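# Scoop dry food into both bowls, then tidy up

## Task

Use the scoop to fill each bowl with at least 10 pieces of dry food while spilling as little as possible; food that leaves the table only counts as a spill, not as a fallen part. Each piece that reaches a bowl must have sat in the scoop while the scoop was held and lifted clear, at some point after it last rested in the box or on the table. Food caught between gripper fingers must not go into a bowl. If either bowl ends up with more than a stray piece that breaks these rules, the attempt fails, though a single stray piece still counts toward its bowl. Do not let the scoop drop from any height. Both bowls must finish upright at their original spots. At the end the box must sit flat on the table, and the scoop must be empty and lying on the table away from the box and bowls. Release everything and move the grippers away. Anything that stays in place only because the robot holds it does not count.

## Robot and tools

Robot: two arms, left_arm and right_arm, each ending in a two-finger gripper. All reported poses use one shared scene frame. Its origin is on the table top midway between the arms, +z is up, +x points out over the table, and left_arm sits on the +y side. The arm names do not match image left or right. Printed hand positions can be a little off, more so at long reach.

Gripper axes: the fingers point along the gripper's own +z, and they open and close along its own y. The reported end_effector_position is the point between the finger pads, roughly 1 cm short of the fingertips.

Row layout (used by execute_actions and move): 14 numbers, each in [-1, 1], always all 14 even if one arm is idle. Order: dx, dy, dz, rx, ry, rz, opening for left_arm, then the same seven for right_arm. dx to rz are an offset, not a pose: a target relative to the gripper's measured pose at the start of the action, expressed in that gripper's own axes. Scale: 1.0 equals 0.6 m for dx, dy, dz and 180 degrees for rotation; rx, ry, rz form a single rotation vector. Opening is absolute, not an offset: +1 is fully open (0.094 m), -1 is closed.

execute_actions(actions): a list of actions run in sequence. Each action is a table of up to 15 rows; every row lasts one control step (1/30 s), and if there are fewer than 15 rows the last row is held for the remaining steps. Each row is measured from the action's starting pose, not from the row before. For the first action of a call, the start is the last pose reported in this scene. An empty list just returns the current state and images.

move(target, speed, blocking): target is one 14-number row, offsets counted from the pose in the latest result that shows one. Each gripper follows a straight line to its target; both arms finish together, in 0.5 to 10 s, and stop short if 10 s is not enough. Rotation takes the shorter way. speed is the top path speed in m/s, 0.002 to 0.5 (default 0.25); turning is capped at twice that value in rad/s. Paths ignore obstacles and the other arm; the gripper lags, may drift, and may exceed the speed, especially with the arm nearly straight. Faster contact hits harder, and aiming further past a contact presses harder. Openings are sent when the move begins. blocking=false returns after 0.5 s while the motion continues; then use wait(0) to check, and you must wait or stop before sending new rows or moves. The result adds a move: line with the ending (done, off_target, moving, held, fault) and which limits acted, plus each gripper's distance from its target. If only one arm is named, the other finished fine. held means a safety check blocked that arm's last step; limits=paced means the sent pose was clipped; limits=held means some steps were blocked, after which the arm can dash well above speed.

wait(seconds): 0 to 10; lets the scene run with each arm holding its last command; returns early if a running move ends.

stop(): brakes a running move; needs room, more when fast. Fingers keep moving.

zoom_image(camera, region): closer view of a camera's latest image; region is [x0, y0, x1, y1] in pixels from the top-left, at most 504 by 504. Cameras (all 504x504): cam_head_left, cam_head_right, cam_high, cam_low, cam_left_wrist, cam_right_wrist, returned in that order.

finished_scene(scene): ends the current scene, given its integer number, after the last command has been held; irreversible. Its result says whether the goal was met. The goal must hold by itself at that moment.

Motion limits: each control step clips the commanded pose to within 70 mm and 16 degrees of the measured one, so far targets take several actions; after an action the arm coasts at most to its last clipped pose, so send the remainder next. Position wins over orientation when both cannot be met. Joint friction can leave the gripper up to about 31 mm off, and smaller commands may not move it. Hand target lines show where the controller is currently driving each gripper. Elbows stop just short of straight. Joint ranges (rad), base to gripper: waist -2.618 to 3.054, shoulder 0.000 to 3.142, elbow 0.000 to 3.142, wrist pitch -1.571 to 1.571, wrist yaw -1.571 to 1.571, wrist roll -2.094 to 2.094. A pose unreachable line means the clearance check altered or blocked the named arm's command.

Gripping: grip_measured is the finger opening on the same scale as the command; the last Joint positions value is the opening in metres. Readings may be off by about 1 mm, fixed per gripper. To hold something, command below grip_measured: about 0.03 lower is firm, less is lighter. Pads push about 50 to 62 N, less on thin parts, with a brief spike at first contact.

Joint torques follow the Joint positions order minus the gripper; they are noisy, offset, never zero, and friction can mask load.

State lines: left_arm … | right_arm … give position (m) and end_effector_quat_wxyz. The robot keeps its last command while you compose a reply. To keep an arm still, in a reply's first call send the offset back to where it should be, then zeros in later calls, always with the desired opening.

Avoid: knocking anything off the table (ends the scene), arms colliding or pressing each other, dropping or slamming the scoop, hard pushes, tipping bowls, and pinching food in the fingers. A loose object may occasionally get nudged by itself. Holding loads heats motors: MOTOR HOT appears from 75 °C; at 90 °C that arm halts for 10 s; at 100 °C it goes limp and falls. OVER-TEMPERATURE FAULT or other FAULT lines report stops. Smooth, low-effort, quick motion is preferred.

Each tool is called after "Request:" by a JSON object that holds its "op" and its "data", one argument or row to a line.

## Session

Request:
{"op": "execute_actions", "data": {
  "actions": []
}}

Scene clock: 0.00 s.
left_arm: end_effector_position=(+0.3693, +0.3056, +0.4072) grip_measured=+1.000 end_effector_quat_wxyz=(+0.707, +0.045, +0.704, -0.051) | right_arm: end_effector_position=(+0.3148, -0.2755, +0.1504) grip_measured=-0.594 end_effector_quat_wxyz=(+0.286, +0.023, +0.958, -0.000)
Joint positions: left_arm=[-0.002  1.056  1.067 -0.006 -0.005 -0.008  0.094] | right_arm=[-0.022  1.096  0.887 -0.782 -0.012  0.005  0.019]
Joint velocities: left_arm=[ 0.017  0.007 -0.007  0.007 -0.022 -0.037  0.   ] | right_arm=[ 0.007  0.002 -0.007 -0.051  0.007 -0.081  0.   ]
Joint torques (N m, as the arm reports them, + toward a larger angle): no reading
Motor temperatures (°C, as the motors report them): left_arm=[18 21 21 19 22 22] | right_arm=[19 21 21 24 22 21]
Hand target (left_arm): +0.369, +0.306, +0.407; +0.707, +0.045, +0.704, -0.051
Hand target (right_arm): +0.315, -0.276, +0.151; +0.287, +0.023, +0.958, -0.000

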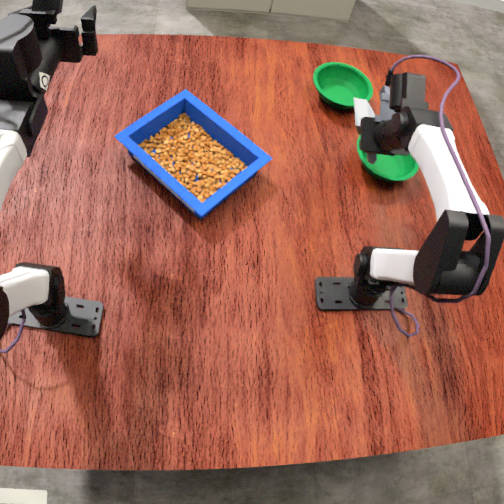

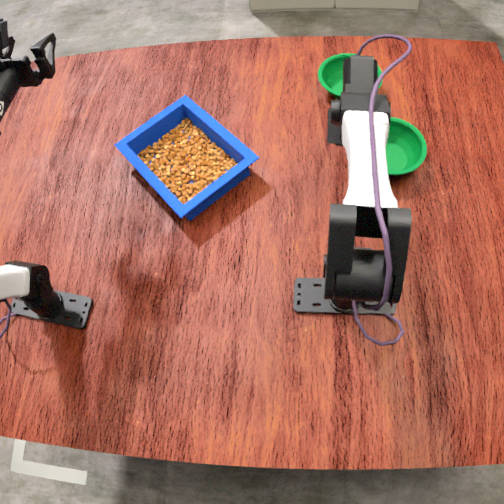

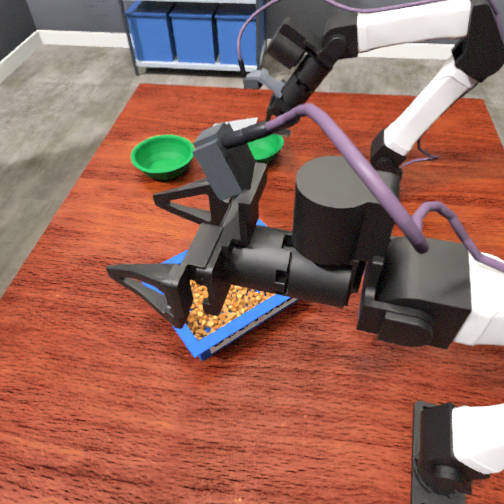

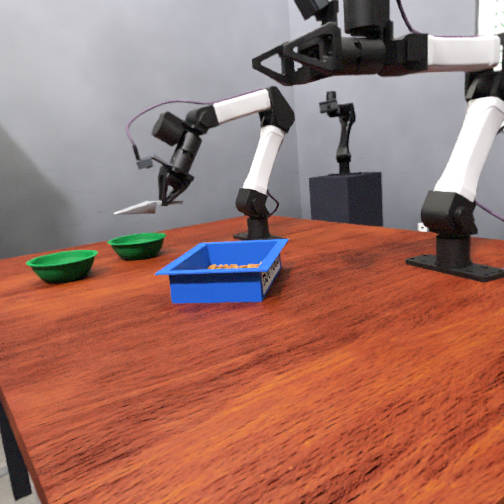

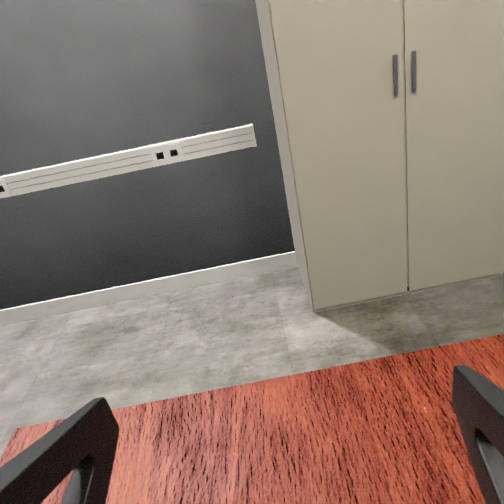

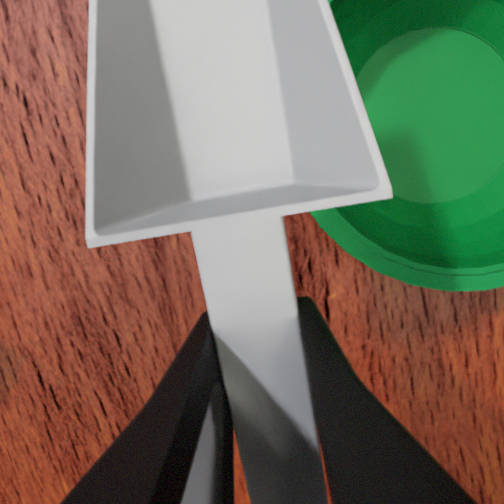

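Request:
{"op": "zoom_image", "data": {
  "camera": "cam_low",
  "region": [20,130,300,310]
}}

Request:
{"op": "zoom_image", "data": {
  "camera": "cam_head_left",
  "region": [100,40,460,330]
}}

Region (20, 130, 300, 310) of cam_low's 504x504 image, scaled by 1.800, with more detail than that image has; it fills the top 324 rows of this view, and the rest is white.

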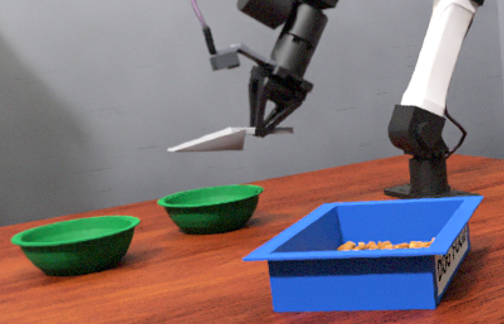

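Region (100, 40, 460, 330) of cam_head_left's 504x504 image, scaled by 1.400, with more detail than that image has; it fills the top 406 rows of this view, and the rest is white.

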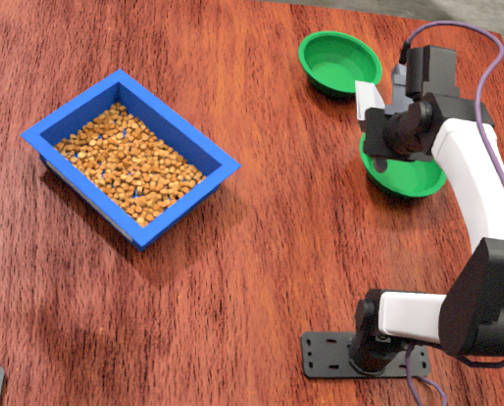

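Request:
{"op": "move", "data": {
  "target": [0,0.1,-0.25,0,0,0,1,0.127,0.333,-0.183,-0.159,0,-0.242,-0.66],
  "speed": 0.3
}}

Request:
{"op": "move", "data": {
  "target": [0,0,0,0,0,0,1,-0.01,0,0.08,0,0.19,0,-0.66]
}}

Scene clock: 15.47 s.
left_arm: end_effector_position=(+0.2277, +0.3860, +0.4114) grip_measured=+1.000 end_effector_quat_wxyz=(+0.710, +0.047, +0.701, -0.047) | right_arm: end_effector_position=(+0.1973, -0.0750, +0.1961) grip_measured=-0.594 end_effector_quat_wxyz=(+0.253, -0.401, +0.871, +0.125)
Joint positions: left_arm=[ 0.806  0.6    0.973 -0.355  0.802 -0.012  0.094] | right_arm=[ 0.84   0.998  1.028 -1.029 -0.042 -0.036  0.019]
Joint velocities: left_arm=[ 0.012 -0.002  0.007  0.007 -0.037 -0.11   0.   ] | right_arm=[ 0.002  0.002  0.002  0.037 -0.037  0.051 -0.001]
Joint torques (N m, as the arm reports them, + toward a larger angle): left_arm=[ 1.05  1.12  7.35  2.1   0.12 -0.1 ] | right_arm=[ 0.55 -0.75  8.26  1.71  0.12 -0.01]
Motor temperatures (°C, as the motors report them): left_arm=[18 21 23 23 22 22] | right_arm=[19 21 24 25 22 21]
Hand target (left_arm): +0.228, +0.387, +0.407; +0.708, +0.043, +0.703, -0.052
Hand target (right_arm): +0.200, -0.071, +0.201; +0.257, -0.399, +0.871, +0.127
Off the commanded pose (left_arm): 0.006 m, 1 deg.
Off the commanded pose (right_arm): 0.008 m, 1 deg.
move: done

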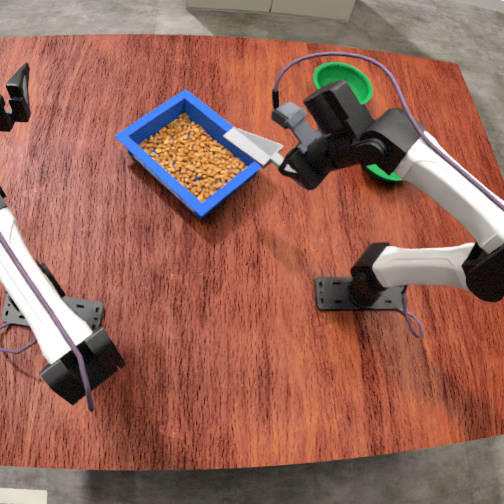

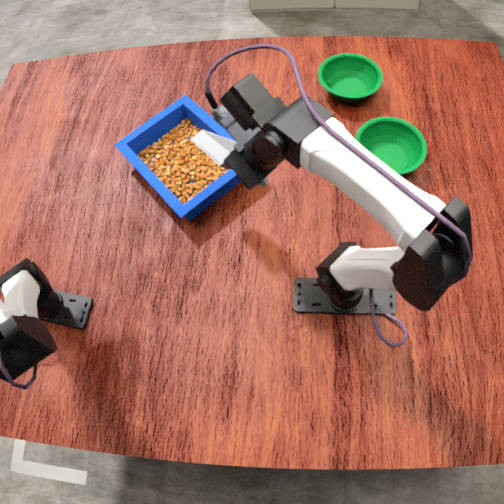

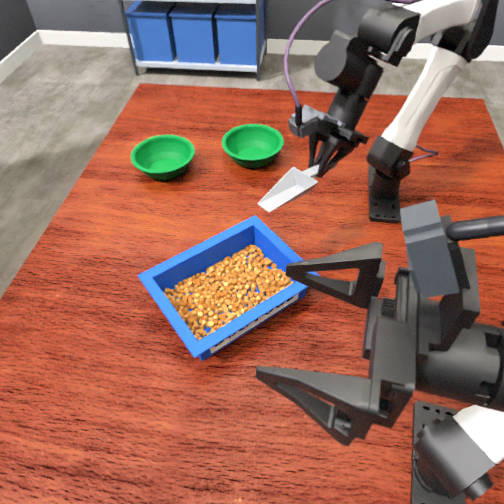

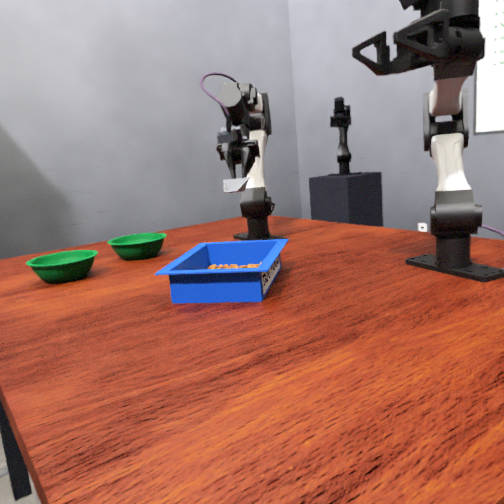

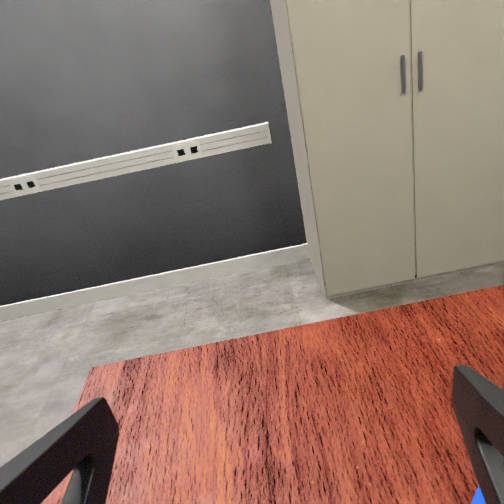

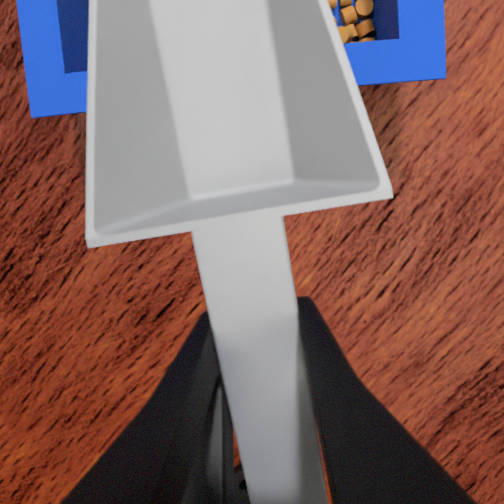

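Scene clock: 17.27 s.
left_arm: end_effector_position=(+0.2277, +0.3860, +0.4112) grip_measured=+1.000 end_effector_quat_wxyz=(+0.710, +0.047, +0.701, -0.047) | right_arm: end_effector_position=(+0.2161, -0.0540, +0.1569) grip_measured=-0.594 end_effector_quat_wxyz=(-0.015, -0.418, +0.908, +0.006)
Joint positions: left_arm=[ 0.806  0.6    0.973 -0.356  0.802 -0.012  0.094] | right_arm=[ 0.853  1.632  1.494 -1.456 -0.023 -0.034  0.019]
Joint velocities: left_arm=[-0.012 -0.002 -0.002  0.022  0.051 -0.022  0.   ] | right_arm=[-0.002 -0.002  0.002 -0.037 -0.081 -0.022 -0.001]
Joint torques (N m, as the arm reports them, + toward a larger angle): left_arm=[ 0.23  1.52  8.79  2.11 -0.04  0.03] | right_arm=[ 0.59 -7.49  7.43  0.31  0.19 -0.01]
Motor temperatures (°C, as the motors report them): left_arm=[18 21 23 23 22 22] | right_arm=[19 21 24 25 22 21]
Hand target (left_arm): +0.228, +0.386, +0.411; +0.710, +0.047, +0.701, -0.047
Hand target (right_arm): +0.217, -0.052, +0.159; -0.014, -0.417, +0.909, +0.002
Off the commanded pose (left_arm): 0.000 m, 0 deg.
Off the commanded pose (right_arm): 0.004 m, 1 deg.
move: done

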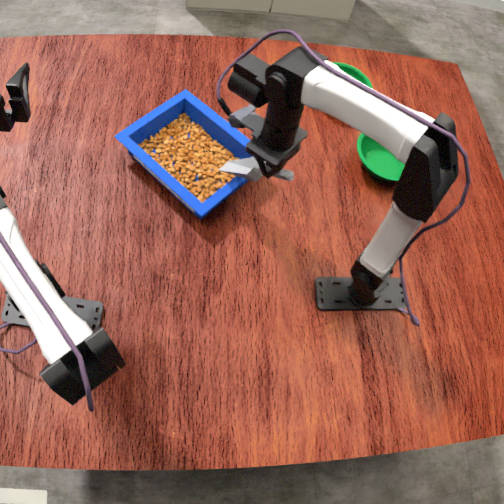

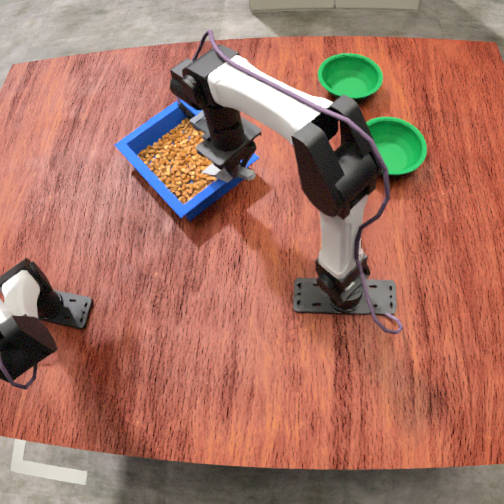

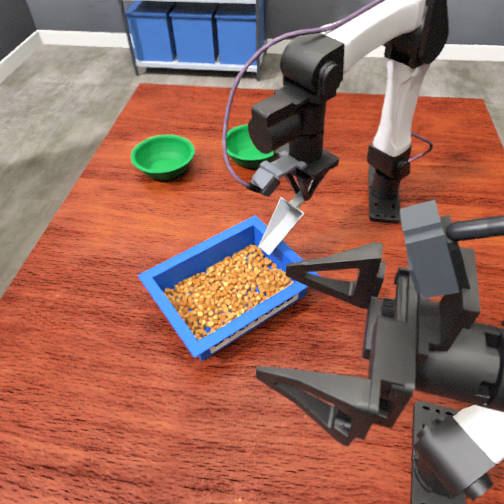

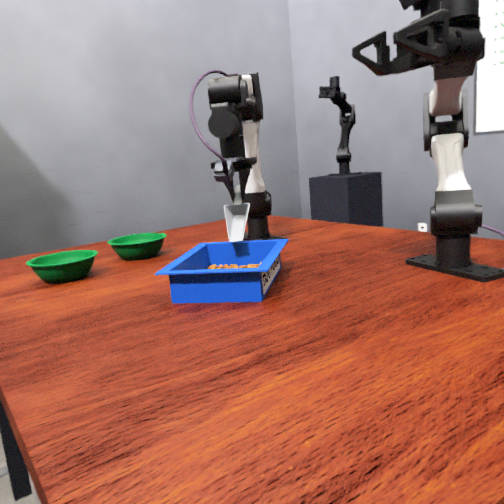

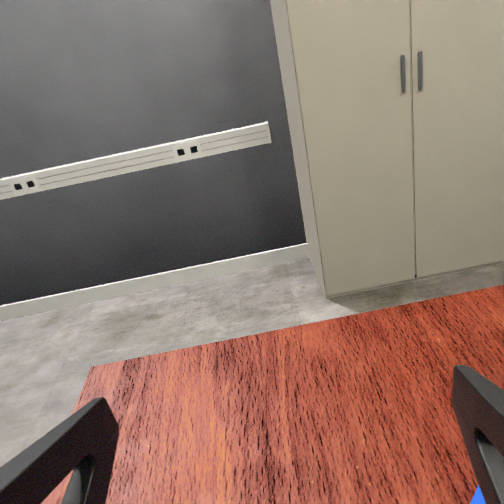

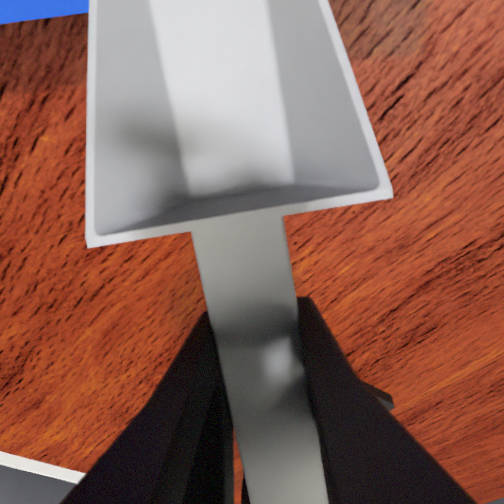

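Request:
{"op": "move", "data": {
  "target": [0,0,0,0,0,0,1,-0.125,0,0.06,0,0,0.015,-0.66]
}}

Request:
{"op": "move", "data": {
  "target": [0,0,0,0,0,0,1,-0.01,0,0.04,0,0,0,-0.66],
  "speed": 0.05
}}

Request:
{"op": "zoom_image", "data": {
  "camera": "cam_high",
  "region": [120,170,340,370]
}}

Scene clock: 22.83 s.
left_arm: end_effector_position=(+0.2277, +0.3860, +0.4111) grip_measured=+1.000 end_effector_quat_wxyz=(+0.710, +0.047, +0.701, -0.047) | right_arm: end_effector_position=(+0.2612, -0.0048, +0.1163) grip_measured=-0.594 end_effector_quat_wxyz=(-0.026, -0.397, +0.917, +0.001)
Joint positions: left_arm=[ 0.806  0.6    0.973 -0.356  0.802 -0.012  0.094] | right_arm=[ 0.853  1.908  1.665 -1.375 -0.023  0.01   0.019]
Joint velocities: left_arm=[-0.002  0.007  0.012 -0.007  0.051 -0.081  0.   ] | right_arm=[-0.002 -0.017  0.012 -0.066  0.066  0.037 -0.001]
Joint torques (N m, as the arm reports them, + toward a larger angle): left_arm=[0.26 1.37 8.89 2.12 0.   0.02] | right_arm=[  0.63 -11.32   7.38   0.45   0.07   0.  ]
Motor temperatures (°C, as the motors report them): left_arm=[18 21 23 24 22 22] | right_arm=[19 22 24 25 22 21]
Hand target (left_arm): +0.228, +0.386, +0.411; +0.710, +0.047, +0.701, -0.047
Hand target (right_arm): +0.263, +0.002, +0.119; -0.016, -0.396, +0.918, +0.006
Off the commanded pose (left_arm): 0.000 m, 0 deg.
Off the commanded pose (right_arm): 0.009 m, 1 deg.
move: done

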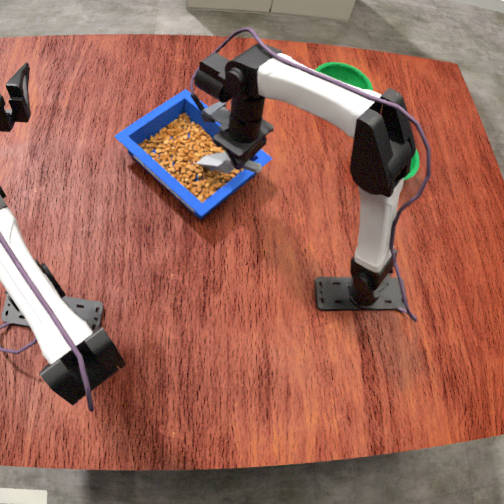

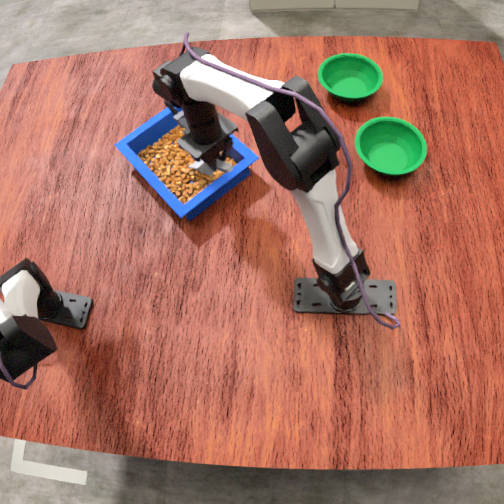

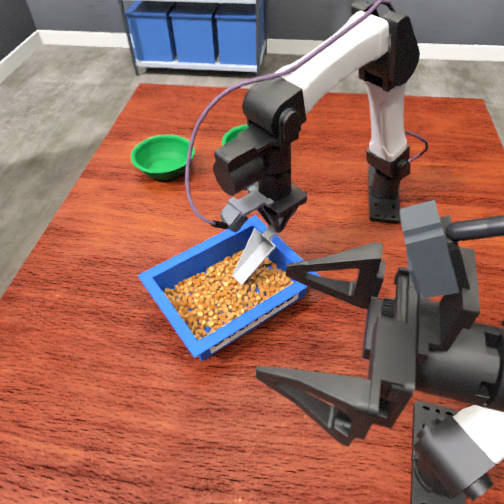

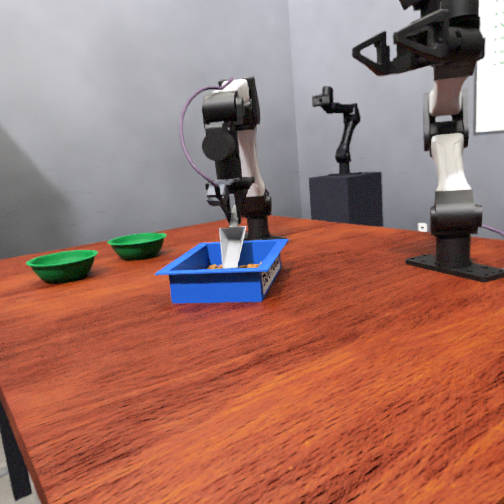

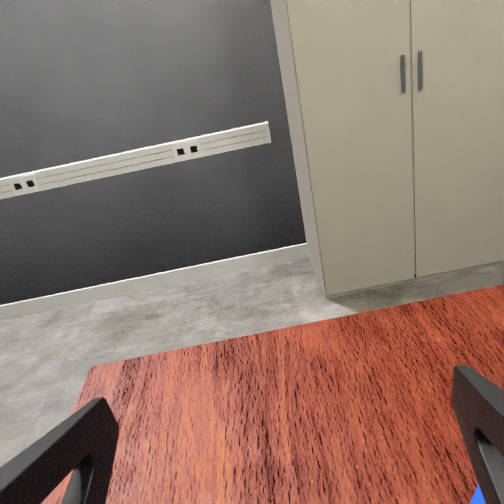

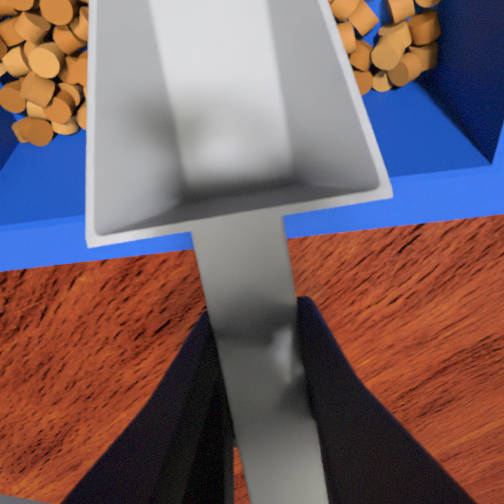

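Scene clock: 23.70 s.
left_arm: end_effector_position=(+0.2277, +0.3860, +0.4109) grip_measured=+1.000 end_effector_quat_wxyz=(+0.709, +0.047, +0.702, -0.048) | right_arm: end_effector_position=(+0.2640, -0.0018, +0.1027) grip_measured=-0.594 end_effector_quat_wxyz=(-0.018, -0.397, +0.917, +0.005)
Joint positions: left_arm=[ 0.806  0.6    0.973 -0.357  0.802 -0.012  0.094] | right_arm=[ 0.853  1.908  1.612 -1.303 -0.023  0.011  0.019]
Joint velocities: left_arm=[-0.002  0.012 -0.002 -0.037 -0.007  0.051  0.   ] | right_arm=[ 0.007  0.007  0.007 -0.007 -0.066  0.007 -0.   ]
Joint torques (N m, as the arm reports them, + toward a larger angle): left_arm=[0.07 1.46 8.83 2.1  0.04 0.  ] | right_arm=[-0.07 -9.61  5.23  0.54  0.08 -0.12]
Motor temperatures (°C, as the motors report them): left_arm=[18 21 23 24 22 22] | right_arm=[19 22 24 25 22 21]
Hand target (left_arm): +0.228, +0.386, +0.411; +0.710, +0.047, +0.701, -0.047
Hand target (right_arm): +0.264, -0.001, +0.092; -0.026, -0.397, +0.917, +0.001
Off the commanded pose (left_arm): 0.000 m, 0 deg.
Off the commanded pose (right_arm): 0.011 m, 1 deg.
move: off_target (right_arm)

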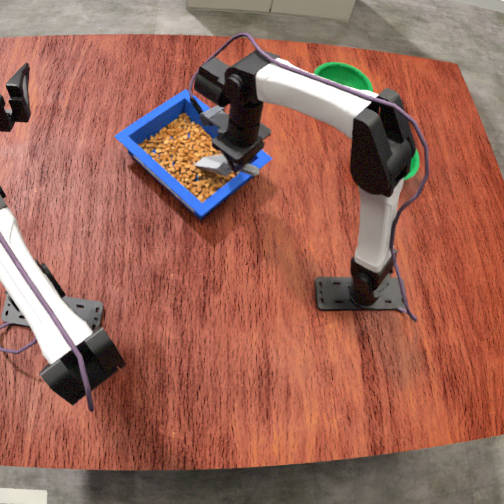

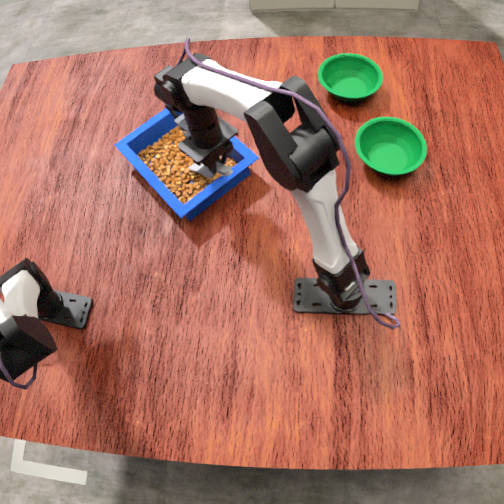

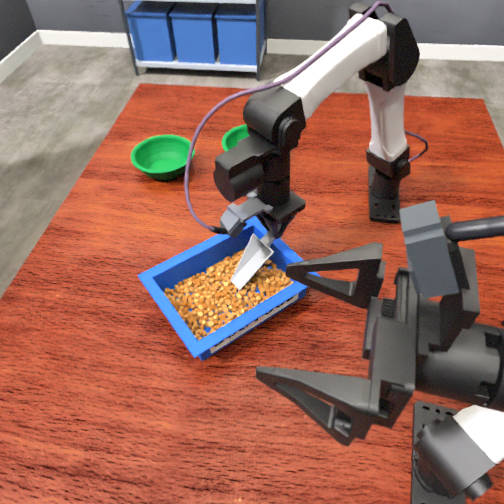

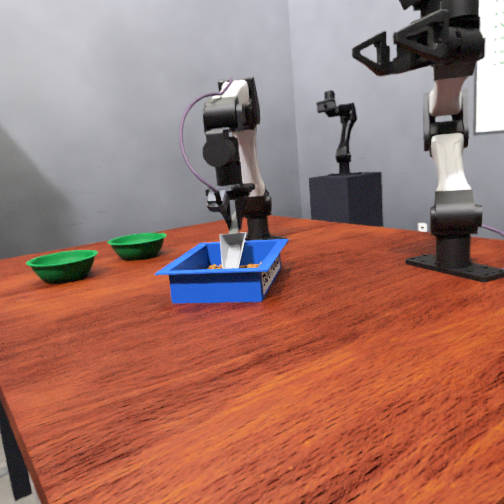

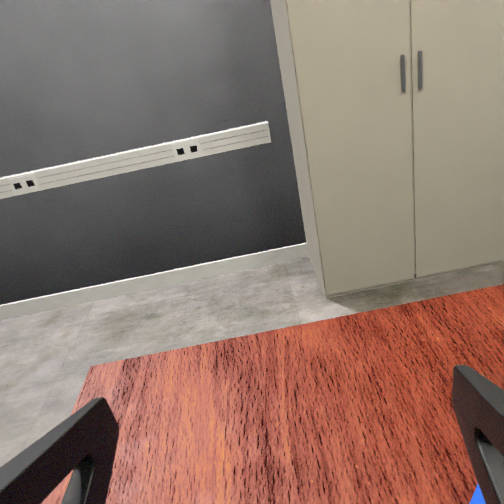

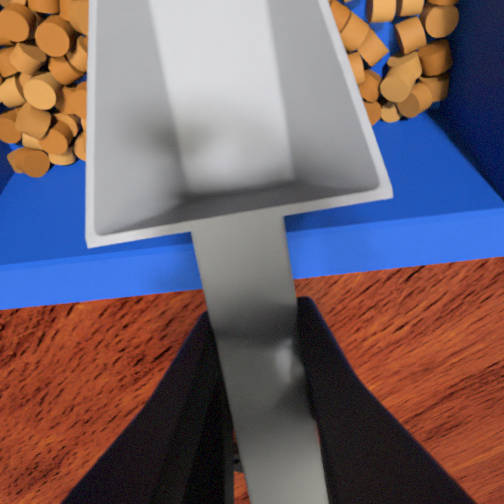

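Region (120, 170, 340, 370) of cam_high's 504x504 image, scaled by 2.291, with more detail than that image has; it fills the top 458 rows of this view, and the rest is white.

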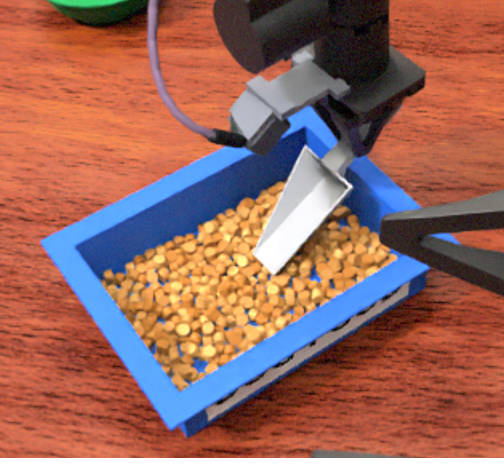

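Request:
{"op": "move", "data": {
  "target": [0,0,0,0,0,0,1,-0.055,0,0.04,0,0,0,-0.66],
  "speed": 0.04
}}

Request:
{"op": "zoom_image", "data": {
  "camera": "cam_high",
  "region": [120,170,340,370]
}}

Scene clock: 28.27 s.
left_arm: end_effector_position=(+0.2277, +0.3860, +0.4108) grip_measured=+1.000 end_effector_quat_wxyz=(+0.709, +0.046, +0.702, -0.048) | right_arm: end_effector_position=(+0.2823, +0.0182, +0.0867) grip_measured=-0.594 end_effector_quat_wxyz=(-0.014, -0.397, +0.918, +0.007)
Joint positions: left_arm=[ 0.806  0.6    0.973 -0.358  0.802 -0.012  0.094] | right_arm=[ 0.853  2.012  1.694 -1.273 -0.023  0.011  0.019]
Joint velocities: left_arm=[-0.002 -0.002 -0.012  0.007  0.007 -0.051  0.   ] | right_arm=[-0.007 -0.012  0.002 -0.022 -0.066  0.007 -0.   ]
Joint torques (N m, as the arm reports them, + toward a larger angle): left_arm=[ 0.27  1.47  8.78  2.07  0.01 -0.01] | right_arm=[-0.1  -9.79  6.82  0.55  0.08 -0.12]
Motor temperatures (°C, as the motors report them): left_arm=[18 21 23 24 22 22] | right_arm=[19 23 25 25 22 21]
Hand target (left_arm): +0.228, +0.386, +0.411; +0.709, +0.047, +0.702, -0.048
Hand target (right_arm): +0.286, +0.022, +0.078; -0.018, -0.397, +0.917, +0.005
Off the commanded pose (left_arm): 0.000 m, 0 deg.
Off the commanded pose (right_arm): 0.010 m, 1 deg.
move: done

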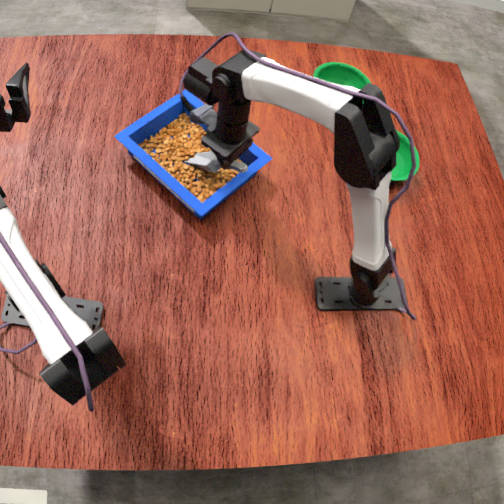

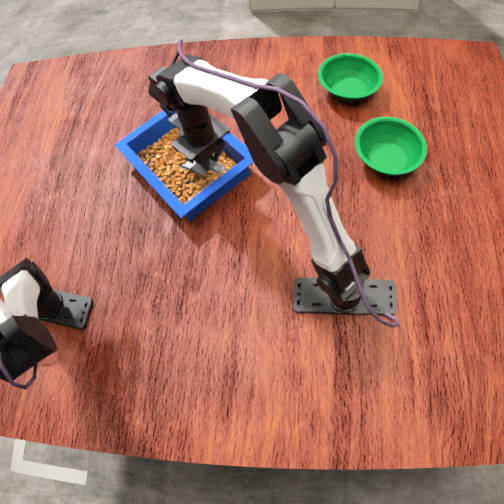

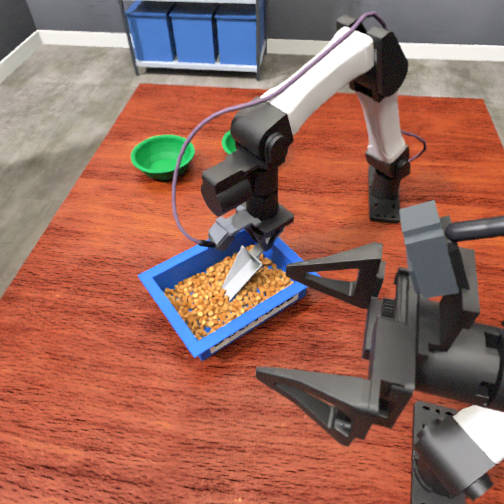

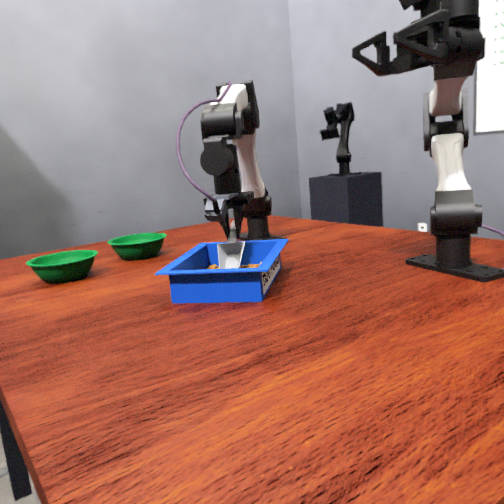

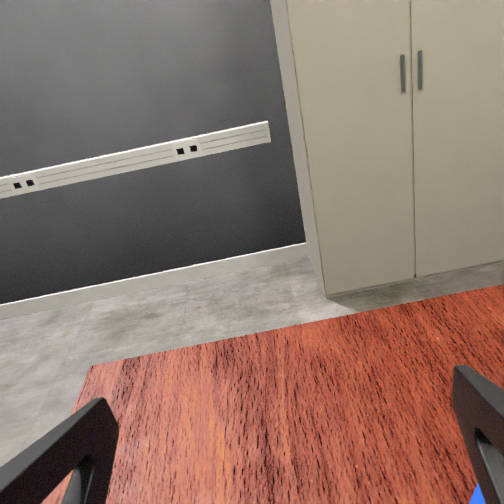

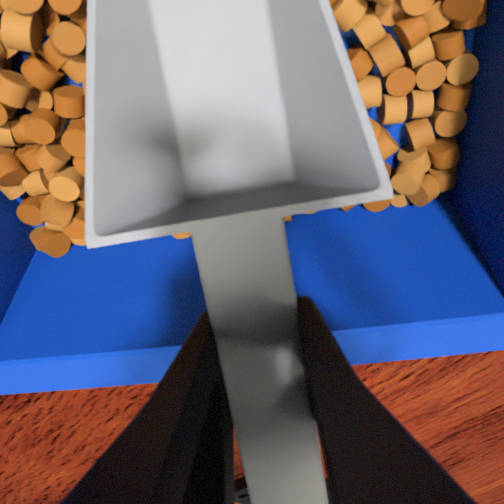

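Region (120, 170, 340, 370) of cam_high's 504x504 image, scaled by 2.291, with more detail than that image has; it fills the top 458 rows of this view, and the rest is white.

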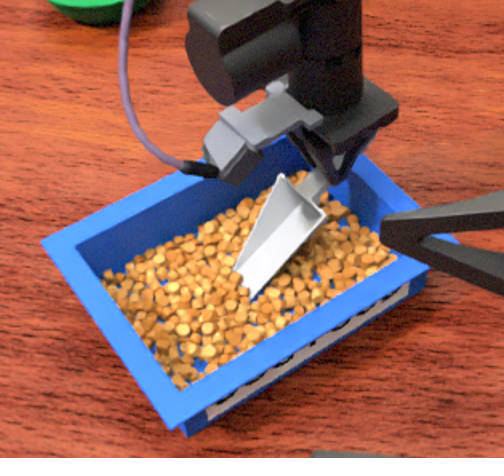

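Request:
{"op": "move", "data": {
  "target": [0,0,0,0,0,0,1,-0.1,0,0.063,0,-0.085,0,-0.66],
  "speed": 0.06
}}

Request:
{"op": "zoom_image", "data": {
  "camera": "cam_high",
  "region": [120,170,340,370]
}}

Scene clock: 34.30 s.
left_arm: end_effector_position=(+0.2277, +0.3860, +0.4105) grip_measured=+1.000 end_effector_quat_wxyz=(+0.709, +0.046, +0.702, -0.048) | right_arm: end_effector_position=(+0.3253, +0.0649, +0.0560) grip_measured=-0.594 end_effector_quat_wxyz=(+0.117, -0.395, +0.909, +0.065)
Joint positions: left_arm=[ 0.806  0.6    0.973 -0.359  0.802 -0.012  0.094] | right_arm=[ 0.853  2.012  1.535 -0.828 -0.023  0.011  0.019]
Joint velocities: left_arm=[-0.007 -0.022  0.017  0.037 -0.007 -0.007  0.   ] | right_arm=[-0.002  0.002 -0.022 -0.022 -0.022 -0.007  0.001]
Joint torques (N m, as the arm reports them, + toward a larger angle): left_arm=[ 0.26  1.48  8.76  2.08 -0.05  0.  ] | right_arm=[ -0.03 -12.87   5.14   1.09   0.11  -0.09]
Motor temperatures (°C, as the motors report them): left_arm=[18 21 24 25 22 22] | right_arm=[19 24 25 25 22 21]
Hand target (left_arm): +0.228, +0.386, +0.411; +0.709, +0.046, +0.702, -0.048
Hand target (right_arm): +0.322, +0.061, +0.048; +0.108, -0.394, +0.911, +0.060
Off the commanded pose (left_arm): 0.000 m, 0 deg.
Off the commanded pose (right_arm): 0.009 m, 1 deg.
move: done

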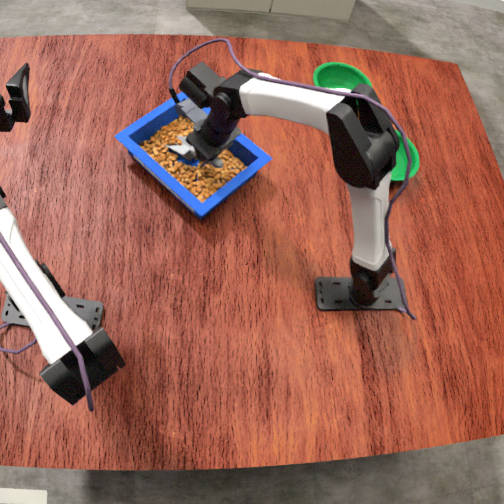

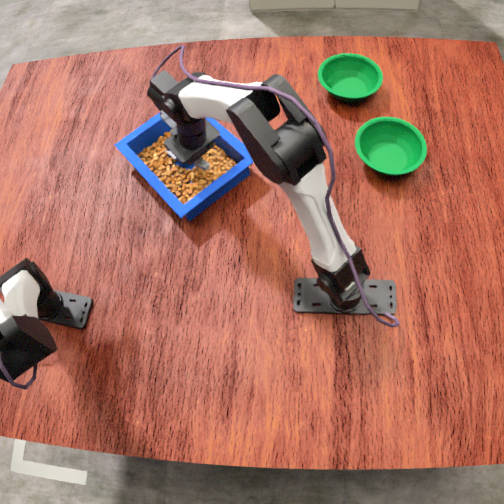

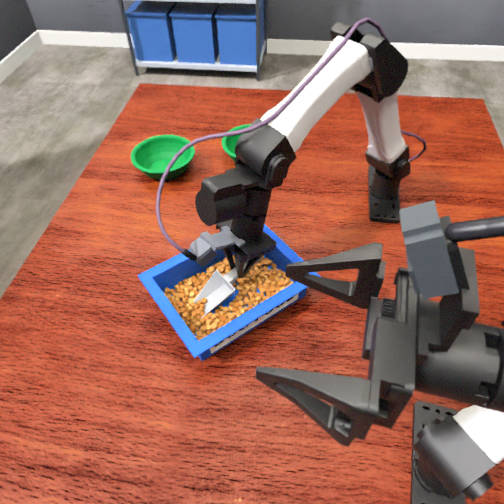

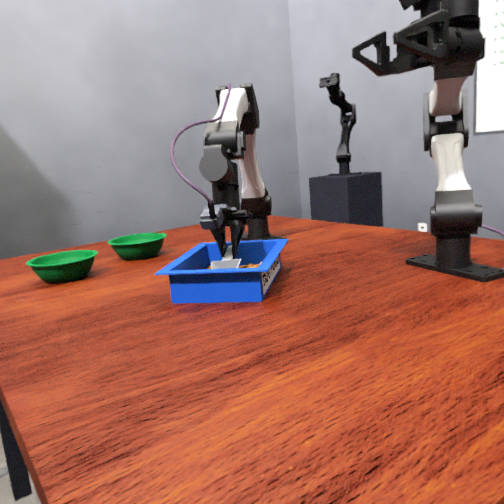

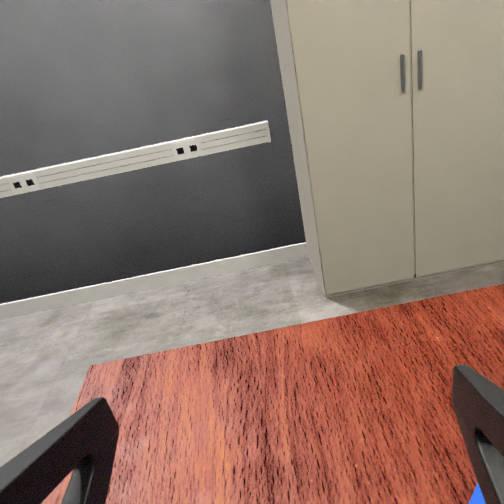

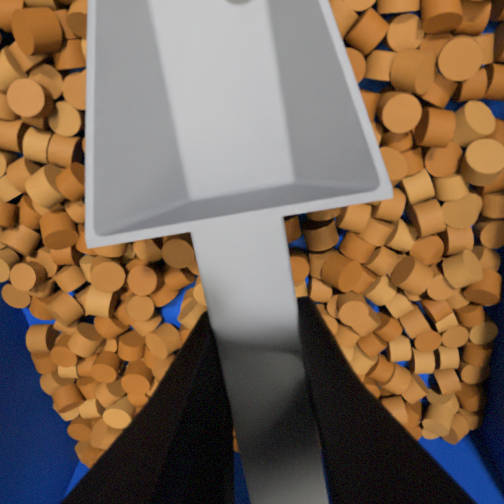

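Region (120, 170, 340, 370) of cam_high's 504x504 image, scaled by 2.291, with more detail than that image has; it fills the top 458 rows of this view, and the rest is white.

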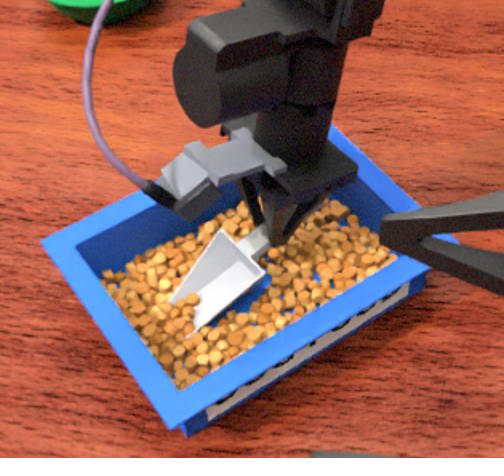

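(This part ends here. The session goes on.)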